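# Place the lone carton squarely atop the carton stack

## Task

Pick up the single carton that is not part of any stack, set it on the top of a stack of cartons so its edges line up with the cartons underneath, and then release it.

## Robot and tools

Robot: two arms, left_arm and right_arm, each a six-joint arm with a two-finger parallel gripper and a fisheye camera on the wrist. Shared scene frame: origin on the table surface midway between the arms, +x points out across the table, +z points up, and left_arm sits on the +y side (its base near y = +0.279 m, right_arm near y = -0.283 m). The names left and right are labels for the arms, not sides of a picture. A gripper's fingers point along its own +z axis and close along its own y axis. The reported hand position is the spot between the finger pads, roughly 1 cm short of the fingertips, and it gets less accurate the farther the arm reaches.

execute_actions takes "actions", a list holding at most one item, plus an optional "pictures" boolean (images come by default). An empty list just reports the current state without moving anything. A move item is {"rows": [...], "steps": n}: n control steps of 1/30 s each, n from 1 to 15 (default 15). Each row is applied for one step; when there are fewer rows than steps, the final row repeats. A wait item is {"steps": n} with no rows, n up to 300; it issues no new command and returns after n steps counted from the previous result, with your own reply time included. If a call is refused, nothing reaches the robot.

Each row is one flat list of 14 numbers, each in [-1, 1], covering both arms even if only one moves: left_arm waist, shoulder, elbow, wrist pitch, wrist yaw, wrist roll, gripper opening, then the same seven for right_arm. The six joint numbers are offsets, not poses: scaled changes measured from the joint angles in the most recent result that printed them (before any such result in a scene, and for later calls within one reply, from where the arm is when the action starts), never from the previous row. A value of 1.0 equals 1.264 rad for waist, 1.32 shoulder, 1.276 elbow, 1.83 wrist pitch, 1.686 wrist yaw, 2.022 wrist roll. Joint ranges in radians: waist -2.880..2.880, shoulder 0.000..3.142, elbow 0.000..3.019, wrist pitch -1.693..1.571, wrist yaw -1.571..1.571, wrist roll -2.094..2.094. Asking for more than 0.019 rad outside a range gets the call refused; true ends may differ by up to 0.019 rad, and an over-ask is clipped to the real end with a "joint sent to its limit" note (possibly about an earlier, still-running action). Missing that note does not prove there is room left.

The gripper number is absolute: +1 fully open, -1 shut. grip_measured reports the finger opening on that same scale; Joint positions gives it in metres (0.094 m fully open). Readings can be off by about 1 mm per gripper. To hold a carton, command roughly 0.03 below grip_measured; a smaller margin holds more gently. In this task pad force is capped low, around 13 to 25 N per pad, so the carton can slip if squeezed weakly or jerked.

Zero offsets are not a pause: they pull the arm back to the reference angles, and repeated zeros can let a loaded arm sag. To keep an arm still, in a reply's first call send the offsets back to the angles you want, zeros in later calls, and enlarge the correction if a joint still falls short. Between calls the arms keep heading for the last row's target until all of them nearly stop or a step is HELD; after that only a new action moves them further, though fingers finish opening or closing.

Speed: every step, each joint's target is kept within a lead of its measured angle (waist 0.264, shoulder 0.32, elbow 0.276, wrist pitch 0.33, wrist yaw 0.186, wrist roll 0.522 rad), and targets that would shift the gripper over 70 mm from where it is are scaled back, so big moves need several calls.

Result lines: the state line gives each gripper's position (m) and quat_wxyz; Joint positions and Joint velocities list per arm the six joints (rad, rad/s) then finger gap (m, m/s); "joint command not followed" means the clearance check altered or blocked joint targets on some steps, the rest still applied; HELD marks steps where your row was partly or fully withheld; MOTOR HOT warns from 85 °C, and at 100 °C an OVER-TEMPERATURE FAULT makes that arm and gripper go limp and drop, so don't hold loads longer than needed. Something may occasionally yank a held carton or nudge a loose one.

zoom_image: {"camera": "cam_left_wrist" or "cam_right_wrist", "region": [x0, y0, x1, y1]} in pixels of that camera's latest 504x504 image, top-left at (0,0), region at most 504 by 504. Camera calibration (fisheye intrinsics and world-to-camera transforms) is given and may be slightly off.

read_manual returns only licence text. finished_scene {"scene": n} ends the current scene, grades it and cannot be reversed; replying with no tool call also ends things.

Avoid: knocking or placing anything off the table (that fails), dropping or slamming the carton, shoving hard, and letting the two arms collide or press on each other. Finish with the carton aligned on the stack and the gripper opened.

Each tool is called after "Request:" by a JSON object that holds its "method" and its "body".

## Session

Request:
{"method": "execute_actions", "body": {"actions": []}}

Scene clock: 0.00 s of 4200.00 s.
left_arm: end_effector_position=(+0.1283, -0.2424, +0.3429) grip_measured=+1.000 end_effector_quat_wxyz=(+0.116, -0.234, +0.957, -0.127) | right_arm: end_effector_position=(+0.6308, -0.7920, +0.2544) grip_measured=+1.000 end_effector_quat_wxyz=(+0.648, +0.730, +0.165, -0.137)
Joint positions: left_arm=[-1.237  1.621  1.808 -1.498 -0.232 -1.782  0.094] | right_arm=[-0.499  2.146  1.832  0.064  1.054  1.358  0.094]
Joint velocities: left_arm=[-0.005 -0.005 -0.007 -0.002 -0.051  0.007  0.   ] | right_arm=[ 0.015 -0.005 -0.007 -0.007 -0.007 -0.051  0.   ]
Motor temperatures (°C, as the motors report them): left_arm=[26 26 28 26 24 26] | right_arm=[27 30 27 27 26 25]
camera_calibration (this result's frames):
cam_left_wrist: T_world_to_cam=[[0.419887, -0.85922, 0.292293, -0.360766], [-0.863271, -0.278713, 0.420811, -0.0964686], [-0.280104, -0.429021, -0.858768, 0.349499], [0, 0, 0, 1]] pos_world=[0.166098, -0.186922, 0.446183]
cam_right_wrist: T_world_to_cam=[[-0.420768, 0.0894146, -0.902751, 0.568358], [0.721431, 0.636303, -0.273232, 0.121857], [0.549992, -0.76624, -0.332243, -0.748709], [0, 0, 0, 1]] pos_world=[0.56302, -0.702048, 0.297628]

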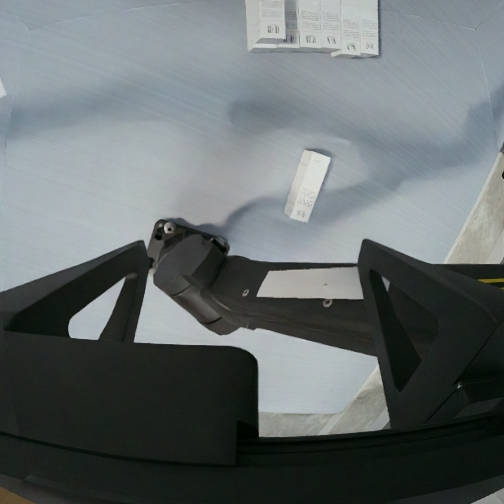

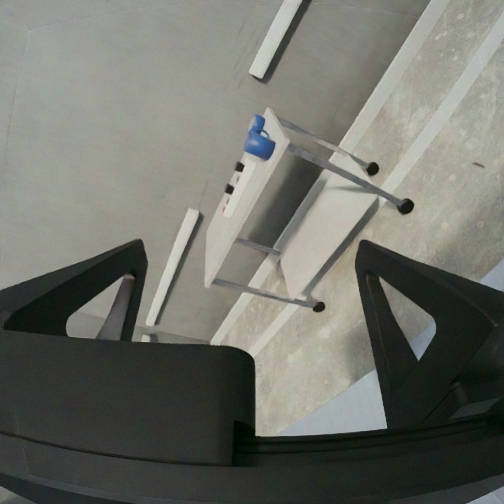

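Request:
{"method": "execute_actions", "body": {"actions": [{"rows": [[0.79,0,0,0,0,0,1,-0.195,-0.883,-0.912,-0.723,-0.625,-1,1]], "steps": 15}], "pictures": false}}

Request:
{"method": "execute_actions", "body": {"actions": [{"steps": 40}], "pictures": false}}

Scene clock: 28.03 s of 4200.00 s.
left_arm: end_effector_position=(+0.3717, -0.0839, +0.3428) grip_measured=+1.000 end_effector_quat_wxyz=(+0.144, -0.480, +0.861, -0.092) | right_arm: end_effector_position=(+0.4095, -0.7410, +0.1368) grip_measured=+1.000 end_effector_quat_wxyz=(+0.285, +0.687, +0.637, -0.203)
Joint positions: left_arm=[-0.699  1.621  1.808 -1.498 -0.228 -1.782  0.094] | right_arm=[-0.72   1.722  1.273 -0.547  0.452  0.799  0.094]
Joint velocities: left_arm=[ 1.343  0.005  0.012 -0.002 -0.022  0.022  0.   ] | right_arm=[-0.425 -1.275 -1.263 -1.453 -1.223 -1.267  0.   ]
Motor temperatures (°C, as the motors report them): left_arm=[26 27 34 26 24 26] | right_arm=[27 33 33 27 27 25]
Steps of this call (steps 1 to 90: nothing new was sent; then 24.53 s passed at rest; steps 91 to 105: all 15 steps of this action). Readings (joint positions):
91: left_arm=[-1.229 1.621 1.808 -1.498 -0.230 -1.782] | right_arm=[-0.502 2.139 1.821 0.049 1.024 1.336]
92: left_arm=[-1.217 1.621 1.808 -1.498 -0.228 -1.782] | right_arm=[-0.506 2.121 1.793 0.015 0.989 1.305]
94: left_arm=[-1.164 1.621 1.808 -1.498 -0.228 -1.782] | right_arm=[-0.524 2.080 1.727 -0.055 0.921 1.243]
98: left_arm=[-1.012 1.621 1.808 -1.498 -0.228 -1.782] | right_arm=[-0.587 1.979 1.583 -0.211 0.768 1.102]
105: the state above

Scene clock: 29.37 s of 4200.00 s.
left_arm: end_effector_position=(+0.4904, +0.1363, +0.3430) grip_measured=+1.000 end_effector_quat_wxyz=(-0.164, +0.663, -0.728, +0.056) | right_arm: end_effector_position=(+0.1617, -0.4386, +0.1191) grip_measured=+1.000 end_effector_quat_wxyz=(-0.001, +0.047, +0.999, -0.001)
Joint positions: left_arm=[-0.239  1.621  1.808 -1.498 -0.234 -1.782  0.094] | right_arm=[-0.751  0.977  0.664 -1.259  0.003 -0.647  0.094]
Joint velocities: left_arm=[-0.015  0.005 -0.007 -0.017 -0.007 -0.037  0.   ] | right_arm=[-0.005 -0.005 -0.022 -0.007 -0.022 -0.037  0.   ]
Motor temperatures (°C, as the motors report them): left_arm=[26 27 33 26 24 26] | right_arm=[27 33 32 27 27 25]
Steps of this call (steps 1 to 40: the robot went on to your last target). Readings (joint positions):
1: left_arm=[-0.653 1.621 1.808 -1.498 -0.228 -1.782] | right_arm=[-0.733 1.680 1.227 -0.596 0.408 0.755]
2: left_arm=[-0.607 1.621 1.808 -1.498 -0.228 -1.782] | right_arm=[-0.742 1.637 1.182 -0.644 0.365 0.712]
4: left_arm=[-0.515 1.621 1.808 -1.498 -0.228 -1.782] | right_arm=[-0.751 1.550 1.095 -0.738 0.280 0.629]
8: left_arm=[-0.331 1.621 1.808 -1.498 -0.229 -1.782] | right_arm=[-0.751 1.373 0.930 -0.918 0.119 0.467]
40: the state above

Request:
{"method": "execute_actions", "body": {"actions": [{"rows": [[0,0,0,0,0,0,1,0,0,0,0,0,-0.115,1]], "steps": 12}]}}

Scene clock: 34.40 s of 4200.00 s.
left_arm: end_effector_position=(+0.4904, +0.1363, +0.3430) grip_measured=+1.000 end_effector_quat_wxyz=(-0.164, +0.663, -0.728, +0.056) | right_arm: end_effector_position=(+0.1617, -0.4386, +0.1191) grip_measured=+1.000 end_effector_quat_wxyz=(-0.001, -0.054, +0.999, -0.001)
Joint positions: left_arm=[-0.239  1.621  1.808 -1.498 -0.234 -1.782  0.094] | right_arm=[-0.751  0.977  0.664 -1.259  0.003 -0.85   0.094]
Joint velocities: left_arm=[ 0.005  0.005  0.002  0.012 -0.037  0.007  0.   ] | right_arm=[-0.005 -0.005  0.002  0.002  0.022 -0.125  0.   ]
Motor temperatures (°C, as the motors report them): left_arm=[26 27 33 26 24 26] | right_arm=[27 32 32 27 27 25]
Steps of this call (steps 1 to 30: the robot went on to your last target; steps 31 to 90: nothing new was sent; then 1.63 s passed at rest; steps 91 to 102: all 12 steps of this action). Readings (joint positions):
91: left_arm=[-0.239 1.621 1.808 -1.498 -0.234 -1.782] | right_arm=[-0.751 0.977 0.664 -1.259 0.003 -0.680]
92: left_arm=[-0.239 1.621 1.808 -1.498 -0.234 -1.782] | right_arm=[-0.751 0.977 0.664 -1.259 0.003 -0.717]
94: left_arm=[-0.239 1.621 1.808 -1.498 -0.234 -1.782] | right_arm=[-0.751 0.977 0.664 -1.259 0.003 -0.771]
98: left_arm=[-0.239 1.621 1.808 -1.498 -0.234 -1.782] | right_arm=[-0.751 0.977 0.664 -1.259 0.003 -0.827]
102: the state above
camera_calibration (this result's frames):
cam_left_wrist: T_world_to_cam=[[0.949411, -0.11365, 0.292748, -0.548937], [-0.234164, -0.877363, 0.418809, 0.0953413], [0.209249, -0.466173, -0.859591, 0.378796], [0, 0, 0, 1]] pos_world=[0.46423, 0.197847, 0.44638]
cam_right_wrist: T_world_to_cam=[[0.11063, -0.993769, -0.0135774, -0.449725], [-0.801271, -0.0972664, 0.590342, 0.0200693], [-0.587984, -0.0544306, -0.807039, 0.287864], [0, 0, 0, 1]] pos_world=[0.235093, -0.429302, 0.214363]

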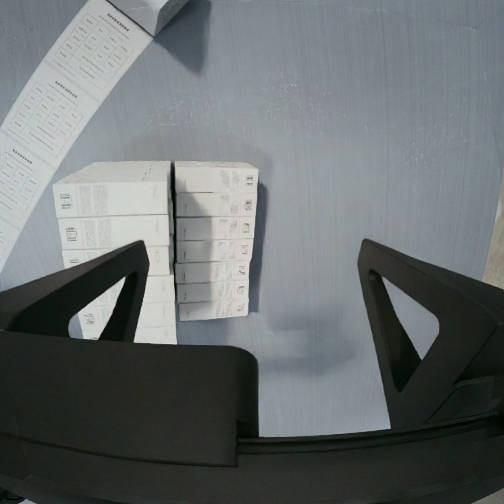

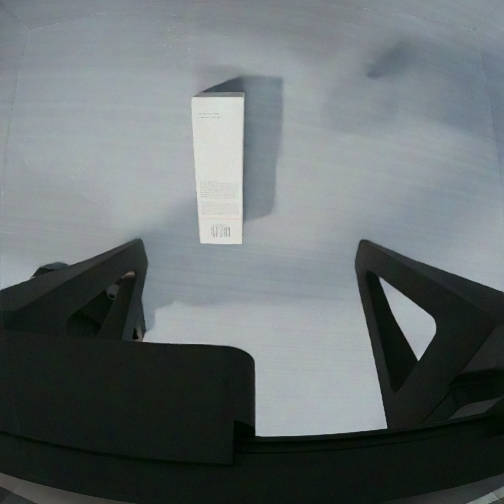

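Request:
{"method": "execute_actions", "body": {"actions": [{"rows": [[0,0,0,0,0,0,1,0.058,0.0765,-0.171,0.175,0,0.058,1]], "steps": 15}]}}

Scene clock: 51.03 s of 4200.00 s.
left_arm: end_effector_position=(+0.4904, +0.1363, +0.3430) grip_measured=+1.000 end_effector_quat_wxyz=(-0.164, +0.663, -0.728, +0.056) | right_arm: end_effector_position=(+0.1474, -0.4077, +0.0173) grip_measured=+1.000 end_effector_quat_wxyz=(-0.016, -0.038, +0.999, +0.012)
Joint positions: left_arm=[-0.239  1.621  1.808 -1.498 -0.234 -1.782  0.094] | right_arm=[-0.685  1.091  0.429 -0.949  0.003 -0.752  0.094]
Joint velocities: left_arm=[-0.005 -0.005  0.027 -0.002  0.066  0.037  0.   ] | right_arm=[ 0.005  0.015 -0.012 -0.012  0.081 -0.007  0.   ]
Motor temperatures (°C, as the motors report them): left_arm=[26 28 33 26 24 26] | right_arm=[27 31 31 27 26 25]
Steps of this call (steps 1 to 30: the robot went on to your last target; steps 31 to 90: nothing new was sent; then 13.13 s passed at rest; steps 91 to 105: all 15 steps of this action). Readings (joint positions):
91: left_arm=[-0.239 1.621 1.808 -1.498 -0.234 -1.782] | right_arm=[-0.748 0.979 0.648 -1.222 0.003 -0.854]
92: left_arm=[-0.239 1.621 1.808 -1.498 -0.234 -1.782] | right_arm=[-0.740 0.982 0.614 -1.143 0.003 -0.838]
94: left_arm=[-0.239 1.621 1.808 -1.498 -0.234 -1.782] | right_arm=[-0.714 1.017 0.529 -1.025 0.003 -0.808]
98: left_arm=[-0.239 1.621 1.808 -1.498 -0.234 -1.782] | right_arm=[-0.685 1.094 0.432 -0.967 0.003 -0.773]
105: the state above
camera_calibration (this result's frames):
cam_left_wrist: T_world_to_cam=[[0.949411, -0.11365, 0.292748, -0.548937], [-0.234164, -0.877363, 0.418809, 0.0953413], [0.209249, -0.466173, -0.859591, 0.378796], [0, 0, 0, 1]] pos_world=[0.46423, 0.197847, 0.44638]
cam_right_wrist: T_world_to_cam=[[0.0786407, -0.996059, -0.0410118, -0.41455], [-0.785041, -0.0872313, 0.613272, 0.0730396], [-0.614432, -0.0160322, -0.788807, 0.218264], [0, 0, 0, 1]] pos_world=[0.224048, -0.403045, 0.110374]

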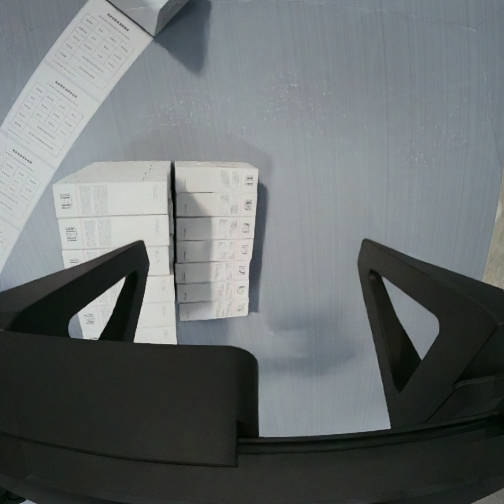

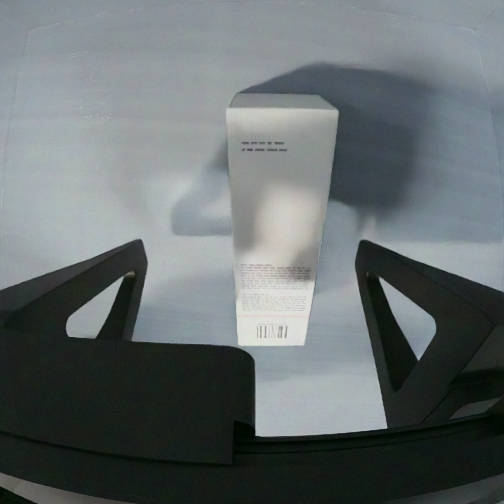

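Request:
{"method": "execute_actions", "body": {"actions": [{"rows": [[0,0,0,0,0,0,1,0,0,0,0.031,0,0,1],[0,0,0,0,0,0,1,0,0,0,0.031,0,0,1],[0,0,0,0,0,0,1,0,0,0,0.031,0,0,1],[0,0,0,0,0,0,1,0,0,0,0.031,0,0,1],[0,0,0,0,0,0,1,0,0,0,0.031,0,0,1],[0,0,0,0,0,0,1,0,0,0,0.031,0,0,1],[0,0,0,0,0,0,1,0,0,0,0.031,0,0,-0.42]], "steps": 15}], "pictures": false}}

Request:
{"method": "execute_actions", "body": {"actions": [{"steps": 8}]}}

Scene clock: 58.67 s of 4200.00 s.
left_arm: end_effector_position=(+0.4904, +0.1363, +0.3430) grip_measured=+1.000 end_effector_quat_wxyz=(-0.164, +0.663, -0.728, +0.056) | right_arm: end_effector_position=(+0.1561, -0.4146, +0.0170) grip_measured=-0.329 end_effector_quat_wxyz=(+0.001, -0.036, +0.999, -0.003)
Joint positions: left_arm=[-0.239  1.621  1.808 -1.498 -0.234 -1.782  0.094] | right_arm=[-0.685  1.091  0.429 -0.903  0.003 -0.747  0.032]
Joint velocities: left_arm=[ 0.005  0.005  0.002  0.012  0.007 -0.081  0.   ] | right_arm=[-0.005 -0.005  0.007 -0.007  0.007  0.037 -0.   ]
Motor temperatures (°C, as the motors report them): left_arm=[26 28 33 26 24 26] | right_arm=[27 31 31 27 26 25]
Steps of this call (steps 1 to 15: the robot went on to your last target; steps 16 to 90: nothing new was sent; then 4.13 s passed at rest; steps 91 to 105: all 15 steps of this action). Readings (joint positions):
91: left_arm=[-0.239 1.621 1.808 -1.498 -0.234 -1.782] | right_arm=[-0.685 1.091 0.429 -0.942 0.003 -0.747]
92: left_arm=[-0.239 1.621 1.808 -1.498 -0.234 -1.782] | right_arm=[-0.685 1.091 0.429 -0.930 0.003 -0.747]
94: left_arm=[-0.239 1.621 1.808 -1.498 -0.234 -1.782] | right_arm=[-0.685 1.091 0.429 -0.910 0.003 -0.747]
98: left_arm=[-0.239 1.621 1.808 -1.498 -0.234 -1.782] | right_arm=[-0.685 1.091 0.429 -0.905 0.003 -0.747]
105: the state above

Scene clock: 58.93 s of 4200.00 s.
left_arm: end_effector_position=(+0.4904, +0.1363, +0.3430) grip_measured=+1.000 end_effector_quat_wxyz=(-0.164, +0.663, -0.728, +0.056) | right_arm: end_effector_position=(+0.1561, -0.4146, +0.0170) grip_measured=-0.329 end_effector_quat_wxyz=(+0.001, -0.036, +0.999, -0.003)
Joint positions: left_arm=[-0.239  1.621  1.808 -1.498 -0.234 -1.782  0.094] | right_arm=[-0.685  1.091  0.429 -0.903  0.003 -0.747  0.032]
Joint velocities: left_arm=[ 0.005 -0.005 -0.012 -0.017 -0.125 -0.007  0.   ] | right_arm=[ 0.005  0.005  0.002  0.007 -0.051 -0.037 -0.001]
Motor temperatures (°C, as the motors report them): left_arm=[26 28 33 26 24 26] | right_arm=[27 31 31 27 26 25]
Steps of this call (steps 1 to 8: the robot went on to your last target). Readings (joint positions):
1: left_arm=[-0.239 1.621 1.808 -1.498 -0.234 -1.782] | right_arm=[-0.685 1.091 0.429 -0.903 0.003 -0.747]
2: left_arm=[-0.239 1.621 1.808 -1.498 -0.234 -1.782] | right_arm=[-0.685 1.091 0.429 -0.903 0.003 -0.747]
4: left_arm=[-0.239 1.621 1.808 -1.498 -0.234 -1.782] | right_arm=[-0.685 1.091 0.429 -0.903 0.003 -0.747]
8: the state above
camera_calibration (this result's frames):
cam_left_wrist: T_world_to_cam=[[0.949411, -0.11365, 0.292748, -0.548937], [-0.234164, -0.877363, 0.418809, 0.0953413], [0.209249, -0.466173, -0.859591, 0.378796], [0, 0, 0, 1]] pos_world=[0.46423, 0.197847, 0.44638]
cam_right_wrist: T_world_to_cam=[[0.0742193, -0.997192, -0.00993884, -0.422441], [-0.806696, -0.0658943, 0.587281, 0.0920878], [-0.586287, -0.03557, -0.809322, 0.21106], [0, 0, 0, 1]] pos_world=[0.229382, -0.40768, 0.112535]

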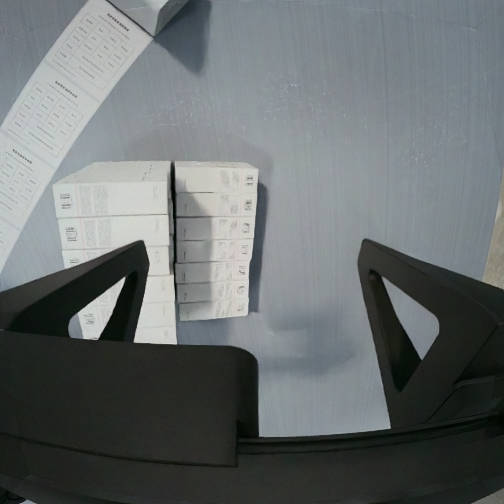

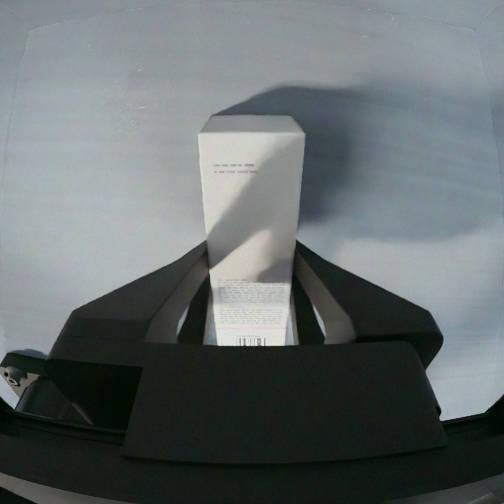

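Request:
{"method": "execute_actions", "body": {"actions": [{"rows": [[0,0,0,0,0,0,1,0,0,0.71,-0.323,0,0,-0.42],[0,0,0,0,0,0,1,0,0,0.71,-0.323,0,0,-0.42],[0,0,0,0,0,0,1,0,0,0.71,-0.323,0,0,-0.42],[0,0,0,0,0,0,1,0,0,0.71,-0.323,0,0,-0.42],[0,0,0,0,0,0,1,0,0,0.71,-0.323,0,0,-0.42],[0,0,0,0,0,0,1,0,0,0.71,-0.323,0,0,-0.42],[0,0,0,0,0,0,1,0,0,0.71,-0.323,0,0,-0.42],[0,0,0,0,0,0,1,0,0,0.71,-0.323,0,0,-0.42],[0,0,0,0,0,0,1,0,0,0.71,-0.323,0,0,-0.42],[0,0,0,0,0,0,1,0,0,0.71,-0.323,0,0,-0.42],[0,0,0,0,0,0,1,0.451,0.221,0.71,-0.323,0,0.12,-0.42]], "steps": 15}], "pictures": false}}

Request:
{"method": "execute_actions", "body": {"actions": [{"steps": 30}]}}

Scene clock: 75.43 s of 4200.00 s.
left_arm: end_effector_position=(+0.4904, +0.1363, +0.3430) grip_measured=+1.000 end_effector_quat_wxyz=(-0.164, +0.663, -0.728, +0.056) | right_arm: end_effector_position=(+0.2515, -0.4298, +0.1708) grip_measured=-0.329 end_effector_quat_wxyz=(-0.064, -0.071, +0.995, +0.037)
Joint positions: left_arm=[-0.239  1.621  1.808 -1.498 -0.234 -1.782  0.094] | right_arm=[-0.52   1.243  0.986 -1.462  0.008 -0.653  0.032]
Joint velocities: left_arm=[-0.005 -0.005 -0.027 -0.007  0.051  0.007  0.   ] | right_arm=[ 1.294  1.109  1.087 -0.027 -0.007  0.462 -0.   ]
Motor temperatures (°C, as the motors report them): left_arm=[26 28 33 26 24 26] | right_arm=[27 30 30 27 26 25]
Steps of this call (steps 1 to 15: the robot went on to your last target; steps 16 to 90: nothing new was sent; then 13.00 s passed at rest; steps 91 to 105: all 15 steps of this action). Readings (joint positions):
91: left_arm=[-0.239 1.621 1.808 -1.498 -0.234 -1.782] | right_arm=[-0.685 1.092 0.442 -0.941 0.003 -0.747]
92: left_arm=[-0.239 1.621 1.808 -1.498 -0.234 -1.782] | right_arm=[-0.685 1.095 0.469 -1.022 0.003 -0.747]
94: left_arm=[-0.239 1.621 1.808 -1.498 -0.234 -1.782] | right_arm=[-0.685 1.095 0.540 -1.170 0.003 -0.747]
98: left_arm=[-0.239 1.621 1.808 -1.498 -0.234 -1.782] | right_arm=[-0.685 1.095 0.704 -1.380 0.003 -0.747]
105: the state above

Scene clock: 76.43 s of 4200.00 s.
left_arm: end_effector_position=(+0.4904, +0.1363, +0.3430) grip_measured=+1.000 end_effector_quat_wxyz=(-0.164, +0.663, -0.728, +0.056) | right_arm: end_effector_position=(+0.3870, -0.3205, +0.2275) grip_measured=-0.329 end_effector_quat_wxyz=(-0.012, -0.211, +0.977, +0.003)
Joint positions: left_arm=[-0.239  1.621  1.808 -1.498 -0.234 -1.782  0.094] | right_arm=[-0.103  1.394  1.284 -1.485  0.001 -0.519  0.032]
Joint velocities: left_arm=[-0.005 -0.015 -0.007  0.017  0.022 -0.066  0.   ] | right_arm=[ 0.005 -0.005 -0.017 -0.002 -0.007 -0.037 -0.   ]
Motor temperatures (°C, as the motors report them): left_arm=[26 28 33 26 24 26] | right_arm=[27 30 30 27 26 25]
Steps of this call (steps 1 to 30: the robot went on to your last target). Readings (joint positions):
1: left_arm=[-0.239 1.621 1.808 -1.498 -0.234 -1.782] | right_arm=[-0.476 1.278 1.021 -1.462 0.008 -0.640]
2: left_arm=[-0.239 1.621 1.808 -1.498 -0.234 -1.782] | right_arm=[-0.432 1.309 1.053 -1.462 0.008 -0.629]
4: left_arm=[-0.239 1.621 1.808 -1.498 -0.234 -1.782] | right_arm=[-0.346 1.354 1.108 -1.462 0.008 -0.610]
8: left_arm=[-0.239 1.621 1.808 -1.498 -0.234 -1.782] | right_arm=[-0.184 1.395 1.196 -1.469 0.006 -0.572]
30: the state above
camera_calibration (this result's frames):
cam_left_wrist: T_world_to_cam=[[0.949411, -0.11365, 0.292748, -0.548937], [-0.234164, -0.877363, 0.418809, 0.0953413], [0.209249, -0.466173, -0.859591, 0.378796], [0, 0, 0, 1]] pos_world=[0.46423, 0.197847, 0.44638]
cam_right_wrist: T_world_to_cam=[[0.414417, -0.909693, -0.0267715, -0.443401], [-0.71742, -0.344643, 0.605417, 0.03291], [-0.559971, -0.231689, -0.795458, 0.443981], [0, 0, 0, 1]] pos_world=[0.45598, -0.289151, 0.321373]

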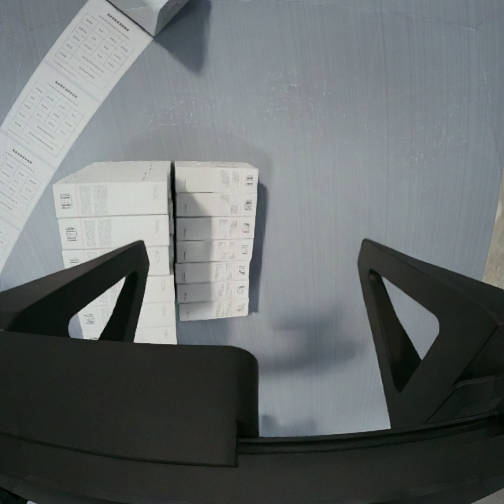

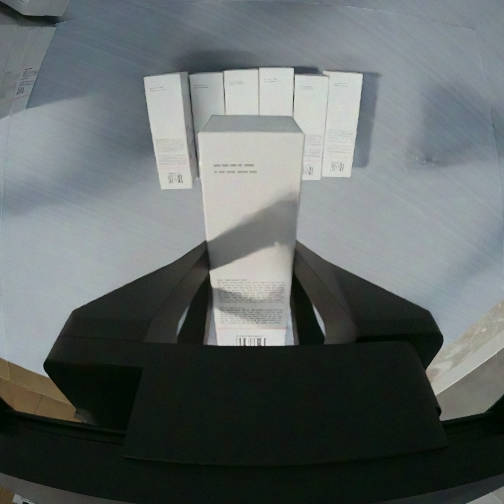

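Request:
{"method": "zoom_image", "body": {"camera": "cam_right_wrist", "region": [130, 40, 380, 220]}}

Region (130, 40, 380, 220) of cam_right_wrist's 504x504 image, scaled by 2.016, with more detail than that image has; it fills the top 363 rows of this view, and the rest is white.

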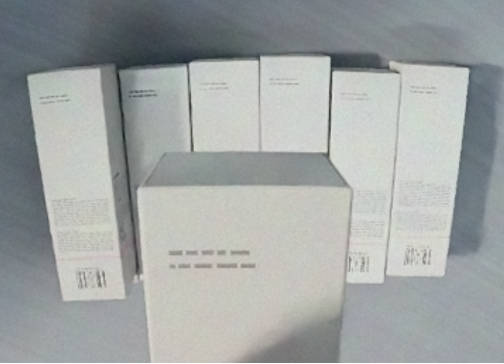

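Request:
{"method": "execute_actions", "body": {"actions": [{"rows": [[0,0,0,0,0,0,1,0.152,0,-0.243,0.1825,0,0.096,-0.42]], "steps": 15}], "pictures": false}}

Request:
{"method": "execute_actions", "body": {"actions": [{"steps": 10}]}}

Request:
{"method": "zoom_image", "body": {"camera": "cam_right_wrist", "region": [170, 60, 370, 260]}}

Scene clock: 106.87 s of 4200.00 s.
left_arm: end_effector_position=(+0.4904, +0.1363, +0.3430) grip_measured=+1.000 end_effector_quat_wxyz=(-0.164, +0.663, -0.728, +0.056) | right_arm: end_effector_position=(+0.3514, -0.2430, +0.1009) grip_measured=-0.329 end_effector_quat_wxyz=(-0.025, -0.229, +0.973, +0.003)
Joint positions: left_arm=[-0.239  1.621  1.808 -1.498 -0.234 -1.782  0.094] | right_arm=[ 0.102  1.415  0.957 -1.163 -0.    -0.351  0.032]
Joint velocities: left_arm=[-0.005 -0.015 -0.032 -0.012 -0.037  0.066  0.   ] | right_arm=[-0.024  0.005 -0.007  0.022  0.022  0.081  0.   ]
Motor temperatures (°C, as the motors report them): left_arm=[26 28 34 26 24 26] | right_arm=[27 31 35 27 26 25]
Steps of this call (steps 1 to 15: the robot went on to your last target; steps 16 to 90: nothing new was sent; then 26.93 s passed at rest; steps 91 to 105: all 15 steps of this action). Readings (joint positions):
91: left_arm=[-0.239 1.621 1.808 -1.498 -0.234 -1.782] | right_arm=[-0.098 1.392 1.266 -1.455 0.003 -0.505]
92: left_arm=[-0.239 1.621 1.808 -1.498 -0.234 -1.782] | right_arm=[-0.086 1.380 1.229 -1.392 0.004 -0.488]
94: left_arm=[-0.239 1.621 1.808 -1.498 -0.234 -1.782] | right_arm=[-0.041 1.373 1.140 -1.302 0.004 -0.456]
98: left_arm=[-0.239 1.621 1.808 -1.498 -0.234 -1.782] | right_arm=[0.074 1.394 0.984 -1.188 0.001 -0.392]
105: the state above

Scene clock: 107.20 s of 4200.00 s.
left_arm: end_effector_position=(+0.4904, +0.1363, +0.3430) grip_measured=+1.000 end_effector_quat_wxyz=(-0.164, +0.663, -0.728, +0.056) | right_arm: end_effector_position=(+0.3516, -0.2434, +0.1009) grip_measured=-0.329 end_effector_quat_wxyz=(-0.024, -0.224, +0.974, +0.003)
Joint positions: left_arm=[-0.239  1.621  1.808 -1.498 -0.234 -1.782  0.094] | right_arm=[ 0.101  1.415  0.957 -1.162 -0.    -0.34   0.032]
Joint velocities: left_arm=[-0.015 -0.005 -0.012 -0.007 -0.037 -0.066  0.   ] | right_arm=[ 0.015 -0.015 -0.022 -0.017 -0.095 -0.022 -0.001]
Motor temperatures (°C, as the motors report them): left_arm=[26 28 34 26 24 26] | right_arm=[27 31 35 27 26 25]
Steps of this call (steps 1 to 10: the robot went on to your last target). Readings (joint positions):
1: left_arm=[-0.239 1.621 1.808 -1.498 -0.234 -1.782] | right_arm=[0.101 1.415 0.957 -1.163 -0.000 -0.348]
2: left_arm=[-0.239 1.621 1.808 -1.498 -0.234 -1.782] | right_arm=[0.101 1.415 0.957 -1.162 -0.000 -0.347]
4: left_arm=[-0.239 1.621 1.808 -1.498 -0.234 -1.782] | right_arm=[0.101 1.415 0.957 -1.162 -0.000 -0.344]
8: left_arm=[-0.239 1.621 1.808 -1.498 -0.234 -1.782] | right_arm=[0.101 1.415 0.957 -1.162 -0.000 -0.341]
10: the state above
camera_calibration (this result's frames):
cam_left_wrist: T_world_to_cam=[[0.949411, -0.11365, 0.292748, -0.548937], [-0.234164, -0.877363, 0.418809, 0.0953413], [0.209249, -0.466173, -0.859591, 0.378796], [0, 0, 0, 1]] pos_world=[0.46423, 0.197847, 0.44638]
cam_right_wrist: T_world_to_cam=[[0.437209, -0.898785, -0.0321476, -0.366813], [-0.693123, -0.359512, 0.624765, 0.0966584], [-0.573087, -0.250871, -0.780151, 0.339677], [0, 0, 0, 1]] pos_world=[0.422034, -0.209721, 0.192818]

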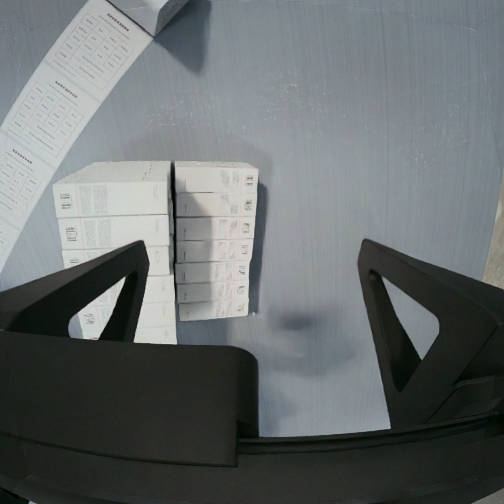

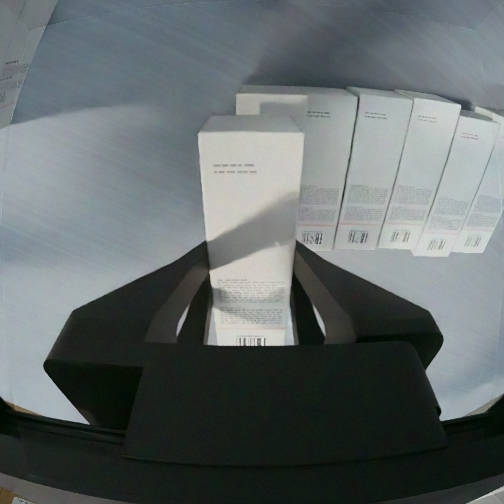

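Region (170, 60, 370, 260) of cam_right_wrist's 504x504 image, scaled by 2.520, with more detail than that image has.

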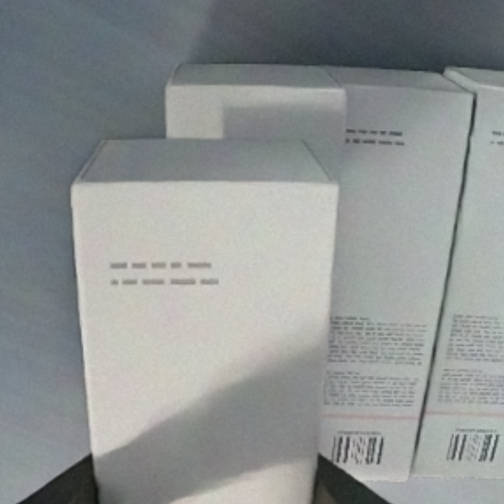

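Request:
{"method": "execute_actions", "body": {"actions": [{"rows": [[0,0,0,0,0,0,1,-0.02,0,-0.043,0.078,0,0,-0.42]], "steps": 15}]}}

Request:
{"method": "zoom_image", "body": {"camera": "cam_right_wrist", "region": [170, 60, 370, 260]}}

Scene clock: 124.80 s of 4200.00 s.
left_arm: end_effector_position=(+0.4904, +0.1363, +0.3430) grip_measured=+1.000 end_effector_quat_wxyz=(-0.164, +0.663, -0.728, +0.056) | right_arm: end_effector_position=(+0.3616, -0.2475, +0.0830) grip_measured=-0.329 end_effector_quat_wxyz=(+0.014, -0.216, +0.976, -0.002)
Joint positions: left_arm=[-0.239  1.621  1.808 -1.498 -0.234 -1.782  0.094] | right_arm=[ 0.087  1.414  0.904 -1.032 -0.    -0.339  0.032]
Joint velocities: left_arm=[-0.005  0.005  0.012 -0.007  0.051 -0.081  0.   ] | right_arm=[-0.005 -0.005 -0.007  0.002  0.022 -0.022 -0.001]
Motor temperatures (°C, as the motors report them): left_arm=[26 28 34 26 24 26] | right_arm=[27 31 33 27 26 25]
Steps of this call (steps 1 to 30: the robot went on to your last target; steps 31 to 90: nothing new was sent; then 14.10 s passed at rest; steps 91 to 105: all 15 steps of this action). Readings (joint positions):
91: left_arm=[-0.239 1.621 1.808 -1.498 -0.234 -1.782] | right_arm=[0.100 1.415 0.950 -1.141 -0.000 -0.339]
92: left_arm=[-0.239 1.621 1.808 -1.498 -0.234 -1.782] | right_arm=[0.099 1.413 0.938 -1.098 -0.000 -0.339]
94: left_arm=[-0.239 1.621 1.808 -1.498 -0.234 -1.782] | right_arm=[0.093 1.414 0.917 -1.051 -0.000 -0.339]
98: left_arm=[-0.239 1.621 1.808 -1.498 -0.234 -1.782] | right_arm=[0.087 1.414 0.904 -1.036 -0.000 -0.339]
105: the state above
camera_calibration (this result's frames):
cam_left_wrist: T_world_to_cam=[[0.949411, -0.11365, 0.292748, -0.548937], [-0.234164, -0.877363, 0.418809, 0.0953413], [0.209249, -0.466173, -0.859591, 0.378796], [0, 0, 0, 1]] pos_world=[0.46423, 0.197847, 0.44638]
cam_right_wrist: T_world_to_cam=[[0.424922, -0.90521, -0.00601832, -0.37481], [-0.744681, -0.353331, 0.566222, 0.13832], [-0.514676, -0.236119, -0.824231, 0.316624], [0, 0, 0, 1]] pos_world=[0.425229, -0.215648, 0.180395]

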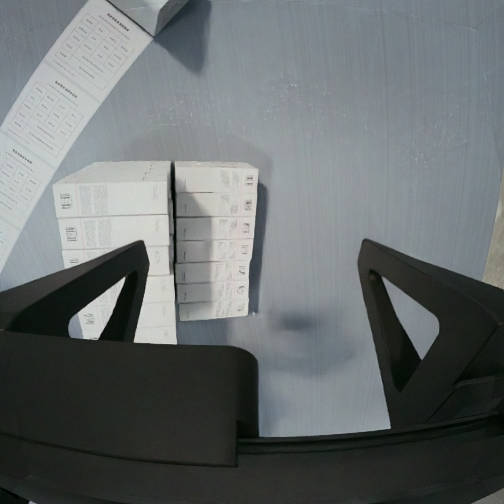

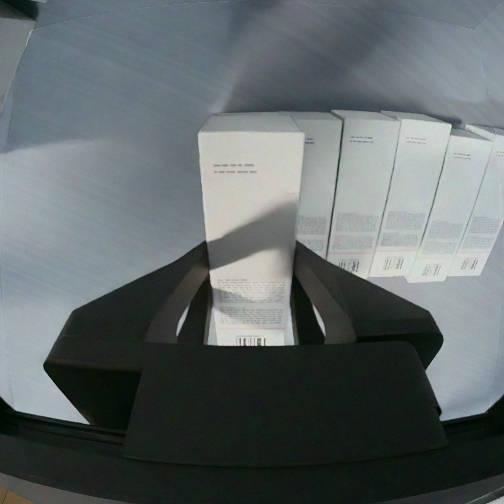

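Region (170, 60, 370, 260) of cam_right_wrist's 504x504 image, scaled by 2.520, with more detail than that image has.

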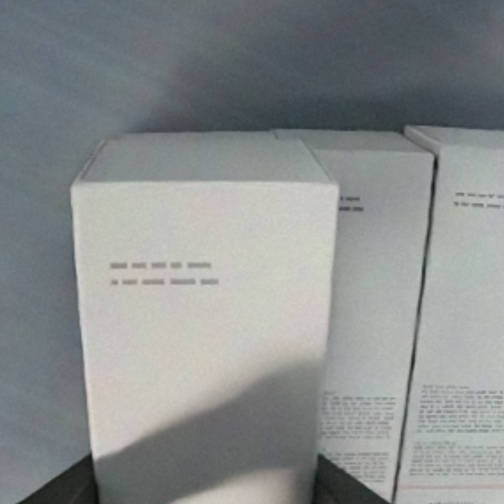

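Request:
{"method": "execute_actions", "body": {"actions": [{"rows": [[0,0,0,0,0,0,1,0,0,0,-0.02,0,0,-0.42]], "steps": 10}]}}

Request:
{"method": "zoom_image", "body": {"camera": "cam_right_wrist", "region": [170, 60, 370, 260]}}

Scene clock: 137.63 s of 4200.00 s.
left_arm: end_effector_position=(+0.4904, +0.1363, +0.3430) grip_measured=+1.000 end_effector_quat_wxyz=(-0.164, +0.663, -0.728, +0.056) | right_arm: end_effector_position=(+0.3548, -0.2482, +0.0829) grip_measured=-0.329 end_effector_quat_wxyz=(+0.000, -0.216, +0.976, +0.000)
Joint positions: left_arm=[-0.239  1.621  1.808 -1.498 -0.234 -1.782  0.094] | right_arm=[ 0.087  1.414  0.904 -1.06  -0.    -0.339  0.032]
Joint velocities: left_arm=[-0.005 -0.015  0.002 -0.022 -0.007 -0.007  0.   ] | right_arm=[ 0.005  0.005 -0.002  0.007  0.037  0.007 -0.   ]
Motor temperatures (°C, as the motors report them): left_arm=[26 28 34 26 24 26] | right_arm=[27 30 32 27 26 25]
Steps of this call (steps 1 to 15: the robot went on to your last target; steps 16 to 90: nothing new was sent; then 9.50 s passed at rest; steps 91 to 100: all 10 steps of this action). Readings (joint positions):
91: left_arm=[-0.239 1.621 1.808 -1.498 -0.234 -1.782] | right_arm=[0.087 1.414 0.904 -1.037 -0.000 -0.339]
92: left_arm=[-0.239 1.621 1.808 -1.498 -0.234 -1.782] | right_arm=[0.087 1.414 0.904 -1.045 -0.000 -0.339]
94: left_arm=[-0.239 1.621 1.808 -1.498 -0.234 -1.782] | right_arm=[0.087 1.414 0.904 -1.056 -0.000 -0.339]
98: left_arm=[-0.239 1.621 1.808 -1.498 -0.234 -1.782] | right_arm=[0.087 1.414 0.904 -1.060 -0.000 -0.339]
100: the state above
camera_calibration (this result's frames):
cam_left_wrist: T_world_to_cam=[[0.949411, -0.11365, 0.292748, -0.548937], [-0.234164, -0.877363, 0.418809, 0.0953413], [0.209249, -0.466173, -0.859591, 0.378796], [0, 0, 0, 1]] pos_world=[0.46423, 0.197847, 0.44638]
cam_right_wrist: T_world_to_cam=[[0.424626, -0.905239, -0.0153619, -0.371641], [-0.728689, -0.351782, 0.58759, 0.126005], [-0.537313, -0.238312, -0.809013, 0.319109], [0, 0, 0, 1]] pos_world=[0.421088, -0.21605, 0.178414]

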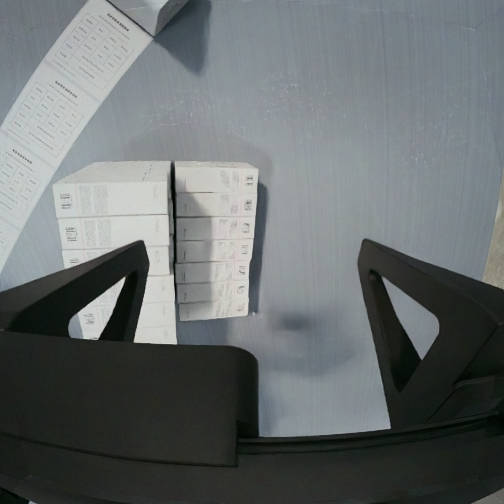

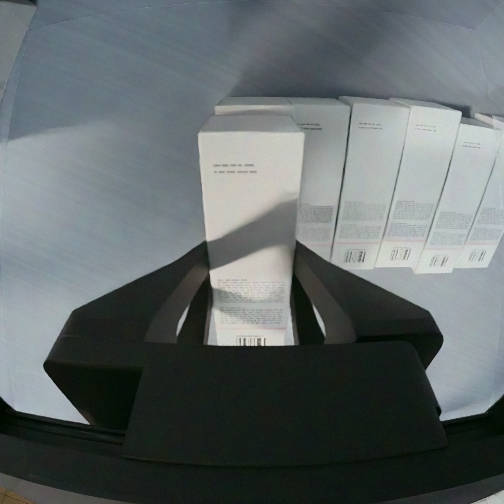

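Region (170, 60, 370, 260) of cam_right_wrist's 504x504 image, scaled by 2.520, with more detail than that image has.

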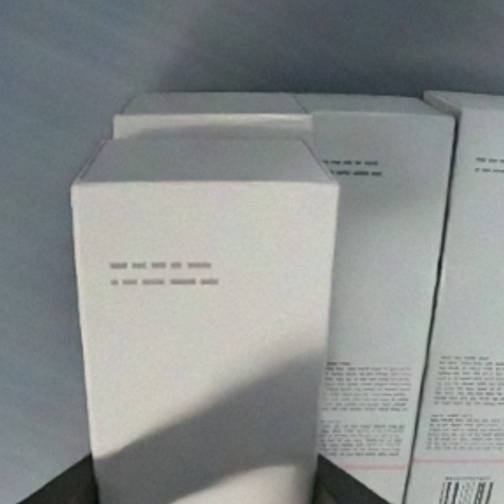

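Request:
{"method": "execute_actions", "body": {"actions": [{"rows": [[0,0,0,0,0,0,1,0,0,0,0.0135,0,0,-0.42]], "steps": 10}]}}

Request:
{"method": "zoom_image", "body": {"camera": "cam_right_wrist", "region": [170, 60, 370, 260]}}

Scene clock: 151.47 s of 4200.00 s.
left_arm: end_effector_position=(+0.4904, +0.1363, +0.3430) grip_measured=+1.000 end_effector_quat_wxyz=(-0.164, +0.663, -0.728, +0.056) | right_arm: end_effector_position=(+0.3579, -0.2479, +0.0829) grip_measured=-0.329 end_effector_quat_wxyz=(+0.007, -0.216, +0.976, -0.001)
Joint positions: left_arm=[-0.239  1.621  1.808 -1.498 -0.234 -1.782  0.094] | right_arm=[ 0.087  1.414  0.904 -1.048 -0.    -0.339  0.032]
Joint velocities: left_arm=[ 0.005 -0.005 -0.002 -0.002 -0.066 -0.022  0.   ] | right_arm=[-0.005 -0.005  0.002 -0.012 -0.095  0.037  0.001]
Motor temperatures (°C, as the motors report them): left_arm=[26 29 34 26 24 26] | right_arm=[27 30 31 27 26 25]
Steps of this call (steps 1 to 15: the robot went on to your last target; steps 16 to 90: nothing new was sent; then 10.50 s passed at rest; steps 91 to 100: all 10 steps of this action). Readings (joint positions):
91: left_arm=[-0.239 1.621 1.808 -1.498 -0.234 -1.782] | right_arm=[0.087 1.414 0.904 -1.059 -0.000 -0.339]
92: left_arm=[-0.239 1.621 1.808 -1.498 -0.234 -1.782] | right_arm=[0.087 1.414 0.904 -1.055 -0.000 -0.339]
94: left_arm=[-0.239 1.621 1.808 -1.498 -0.234 -1.782] | right_arm=[0.087 1.414 0.904 -1.049 -0.000 -0.339]
98: left_arm=[-0.239 1.621 1.808 -1.498 -0.234 -1.782] | right_arm=[0.087 1.414 0.904 -1.048 -0.000 -0.339]
100: the state above
camera_calibration (this result's frames):
cam_left_wrist: T_world_to_cam=[[0.949411, -0.11365, 0.292748, -0.548937], [-0.234164, -0.877363, 0.418809, 0.0953413], [0.209249, -0.466173, -0.859591, 0.378796], [0, 0, 0, 1]] pos_world=[0.46423, 0.197847, 0.44638]
cam_right_wrist: T_world_to_cam=[[0.424792, -0.905222, -0.0111392, -0.373084], [-0.735991, -0.35249, 0.577986, 0.131579], [-0.527132, -0.237325, -0.815971, 0.318028], [0, 0, 0, 1]] pos_world=[0.422967, -0.215868, 0.179295]

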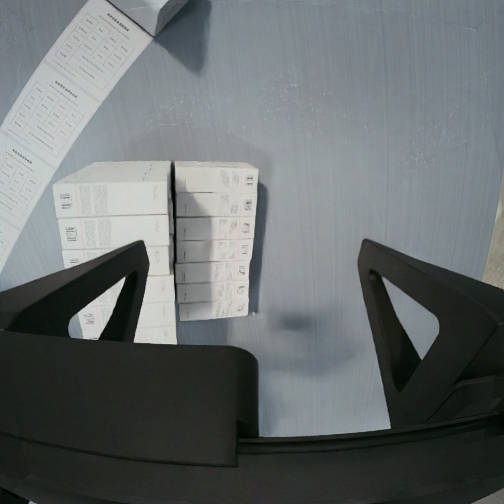

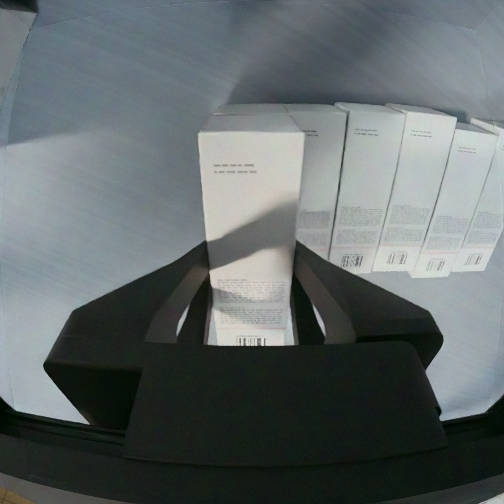

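Region (170, 60, 370, 260) of cam_right_wrist's 504x504 image, scaled by 2.520, with more detail than that image has.

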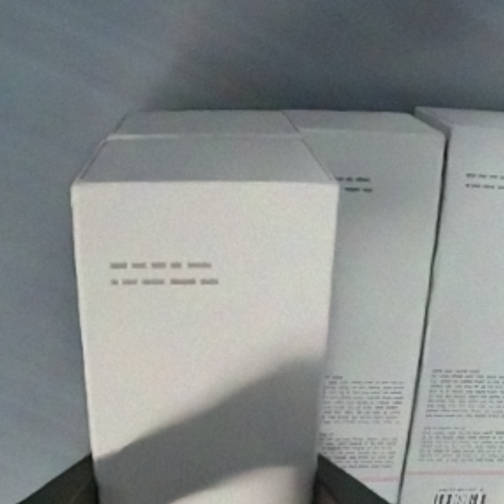

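The carton is lined up with the stack now, so I'll let go and lift the arm away.

Request:
{"method": "execute_actions", "body": {"actions": [{"rows": [[0,0,0,0,0,0,1,0,0,0,0,0,0,0.3]], "steps": 10}], "pictures": false}}

Request:
{"method": "execute_actions", "body": {"actions": [{"rows": [[0,0,0,0,0,0,1,0,0,0.12,-0.084,0,0,0.3]], "steps": 15}]}}

Scene clock: 156.40 s of 4200.00 s.
left_arm: end_effector_position=(+0.4904, +0.1363, +0.3430) grip_measured=+1.000 end_effector_quat_wxyz=(-0.164, +0.663, -0.728, +0.056) | right_arm: end_effector_position=(+0.3579, -0.2479, +0.0829) grip_measured=+0.298 end_effector_quat_wxyz=(+0.007, -0.216, +0.976, -0.001)
Joint positions: left_arm=[-0.239  1.621  1.808 -1.498 -0.234 -1.782  0.094] | right_arm=[ 0.087  1.414  0.904 -1.048 -0.    -0.339  0.061]
Joint velocities: left_arm=[-0.005  0.005  0.017 -0.002  0.007  0.007  0.   ] | right_arm=[ 0.005  0.015 -0.022  0.012  0.007  0.037 -0.001]
Motor temperatures (°C, as the motors report them): left_arm=[26 29 34 26 24 26] | right_arm=[27 30 31 27 26 25]
Steps of this call (steps 1 to 15: the robot went on to your last target; steps 16 to 90: nothing new was sent; then 1.60 s passed at rest; steps 91 to 100: all 10 steps of this action). Readings (joint positions):
91: left_arm=[-0.239 1.621 1.808 -1.498 -0.234 -1.782] | right_arm=[0.087 1.414 0.904 -1.048 -0.000 -0.339]
92: left_arm=[-0.239 1.621 1.808 -1.498 -0.234 -1.782] | right_arm=[0.087 1.414 0.904 -1.048 -0.000 -0.339]
94: left_arm=[-0.239 1.621 1.808 -1.498 -0.234 -1.782] | right_arm=[0.087 1.414 0.904 -1.048 -0.000 -0.339]
98: left_arm=[-0.239 1.621 1.808 -1.498 -0.234 -1.782] | right_arm=[0.087 1.414 0.904 -1.048 -0.000 -0.339]
100: the state above

Scene clock: 156.90 s of 4200.00 s.
left_arm: end_effector_position=(+0.4904, +0.1363, +0.3430) grip_measured=+1.000 end_effector_quat_wxyz=(-0.164, +0.663, -0.728, +0.056) | right_arm: end_effector_position=(+0.3661, -0.2471, +0.1174) grip_measured=+0.298 end_effector_quat_wxyz=(-0.015, -0.216, +0.976, +0.002)
Joint positions: left_arm=[-0.239  1.621  1.808 -1.498 -0.234 -1.782  0.094] | right_arm=[ 0.087  1.42   1.01  -1.193 -0.    -0.339  0.061]
Joint velocities: left_arm=[-0.005  0.015 -0.012 -0.002  0.051 -0.007  0.   ] | right_arm=[-0.005  0.005  0.002 -0.002 -0.022 -0.095  0.001]
Motor temperatures (°C, as the motors report them): left_arm=[26 29 34 26 24 26] | right_arm=[27 30 31 27 26 25]
Steps of this call (steps 1 to 15: all 15 steps of this action). Readings (joint positions):
1: left_arm=[-0.239 1.621 1.808 -1.498 -0.234 -1.782] | right_arm=[0.087 1.415 0.914 -1.073 -0.000 -0.339]
2: left_arm=[-0.239 1.621 1.808 -1.498 -0.234 -1.782] | right_arm=[0.087 1.419 0.931 -1.122 -0.000 -0.339]
4: left_arm=[-0.239 1.621 1.808 -1.498 -0.234 -1.782] | right_arm=[0.087 1.420 0.968 -1.173 -0.000 -0.339]
8: left_arm=[-0.239 1.621 1.808 -1.498 -0.234 -1.782] | right_arm=[0.087 1.420 1.009 -1.187 -0.000 -0.339]
15: the state above
camera_calibration (this result's frames):
cam_left_wrist: T_world_to_cam=[[0.949411, -0.11365, 0.292748, -0.548937], [-0.234164, -0.877363, 0.418809, 0.0953413], [0.209249, -0.466173, -0.859591, 0.378796], [0, 0, 0, 1]] pos_world=[0.46423, 0.197847, 0.44638]
cam_right_wrist: T_world_to_cam=[[0.423975, -0.905302, -0.0259707, -0.37344], [-0.709795, -0.349952, 0.61133, 0.105059], [-0.562526, -0.240755, -0.79095, 0.359874], [0, 0, 0, 1]] pos_world=[0.435338, -0.214669, 0.210718]

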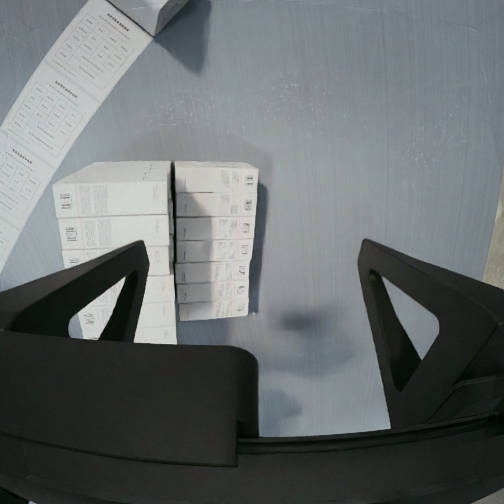

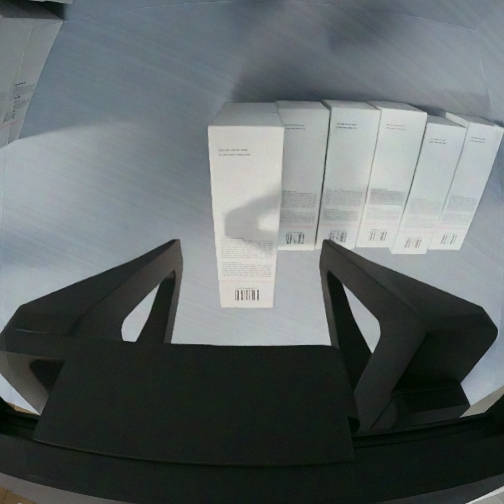

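Request:
{"method": "finished_scene", "body": {"scene": 2}}

The scene is finished: the task was done.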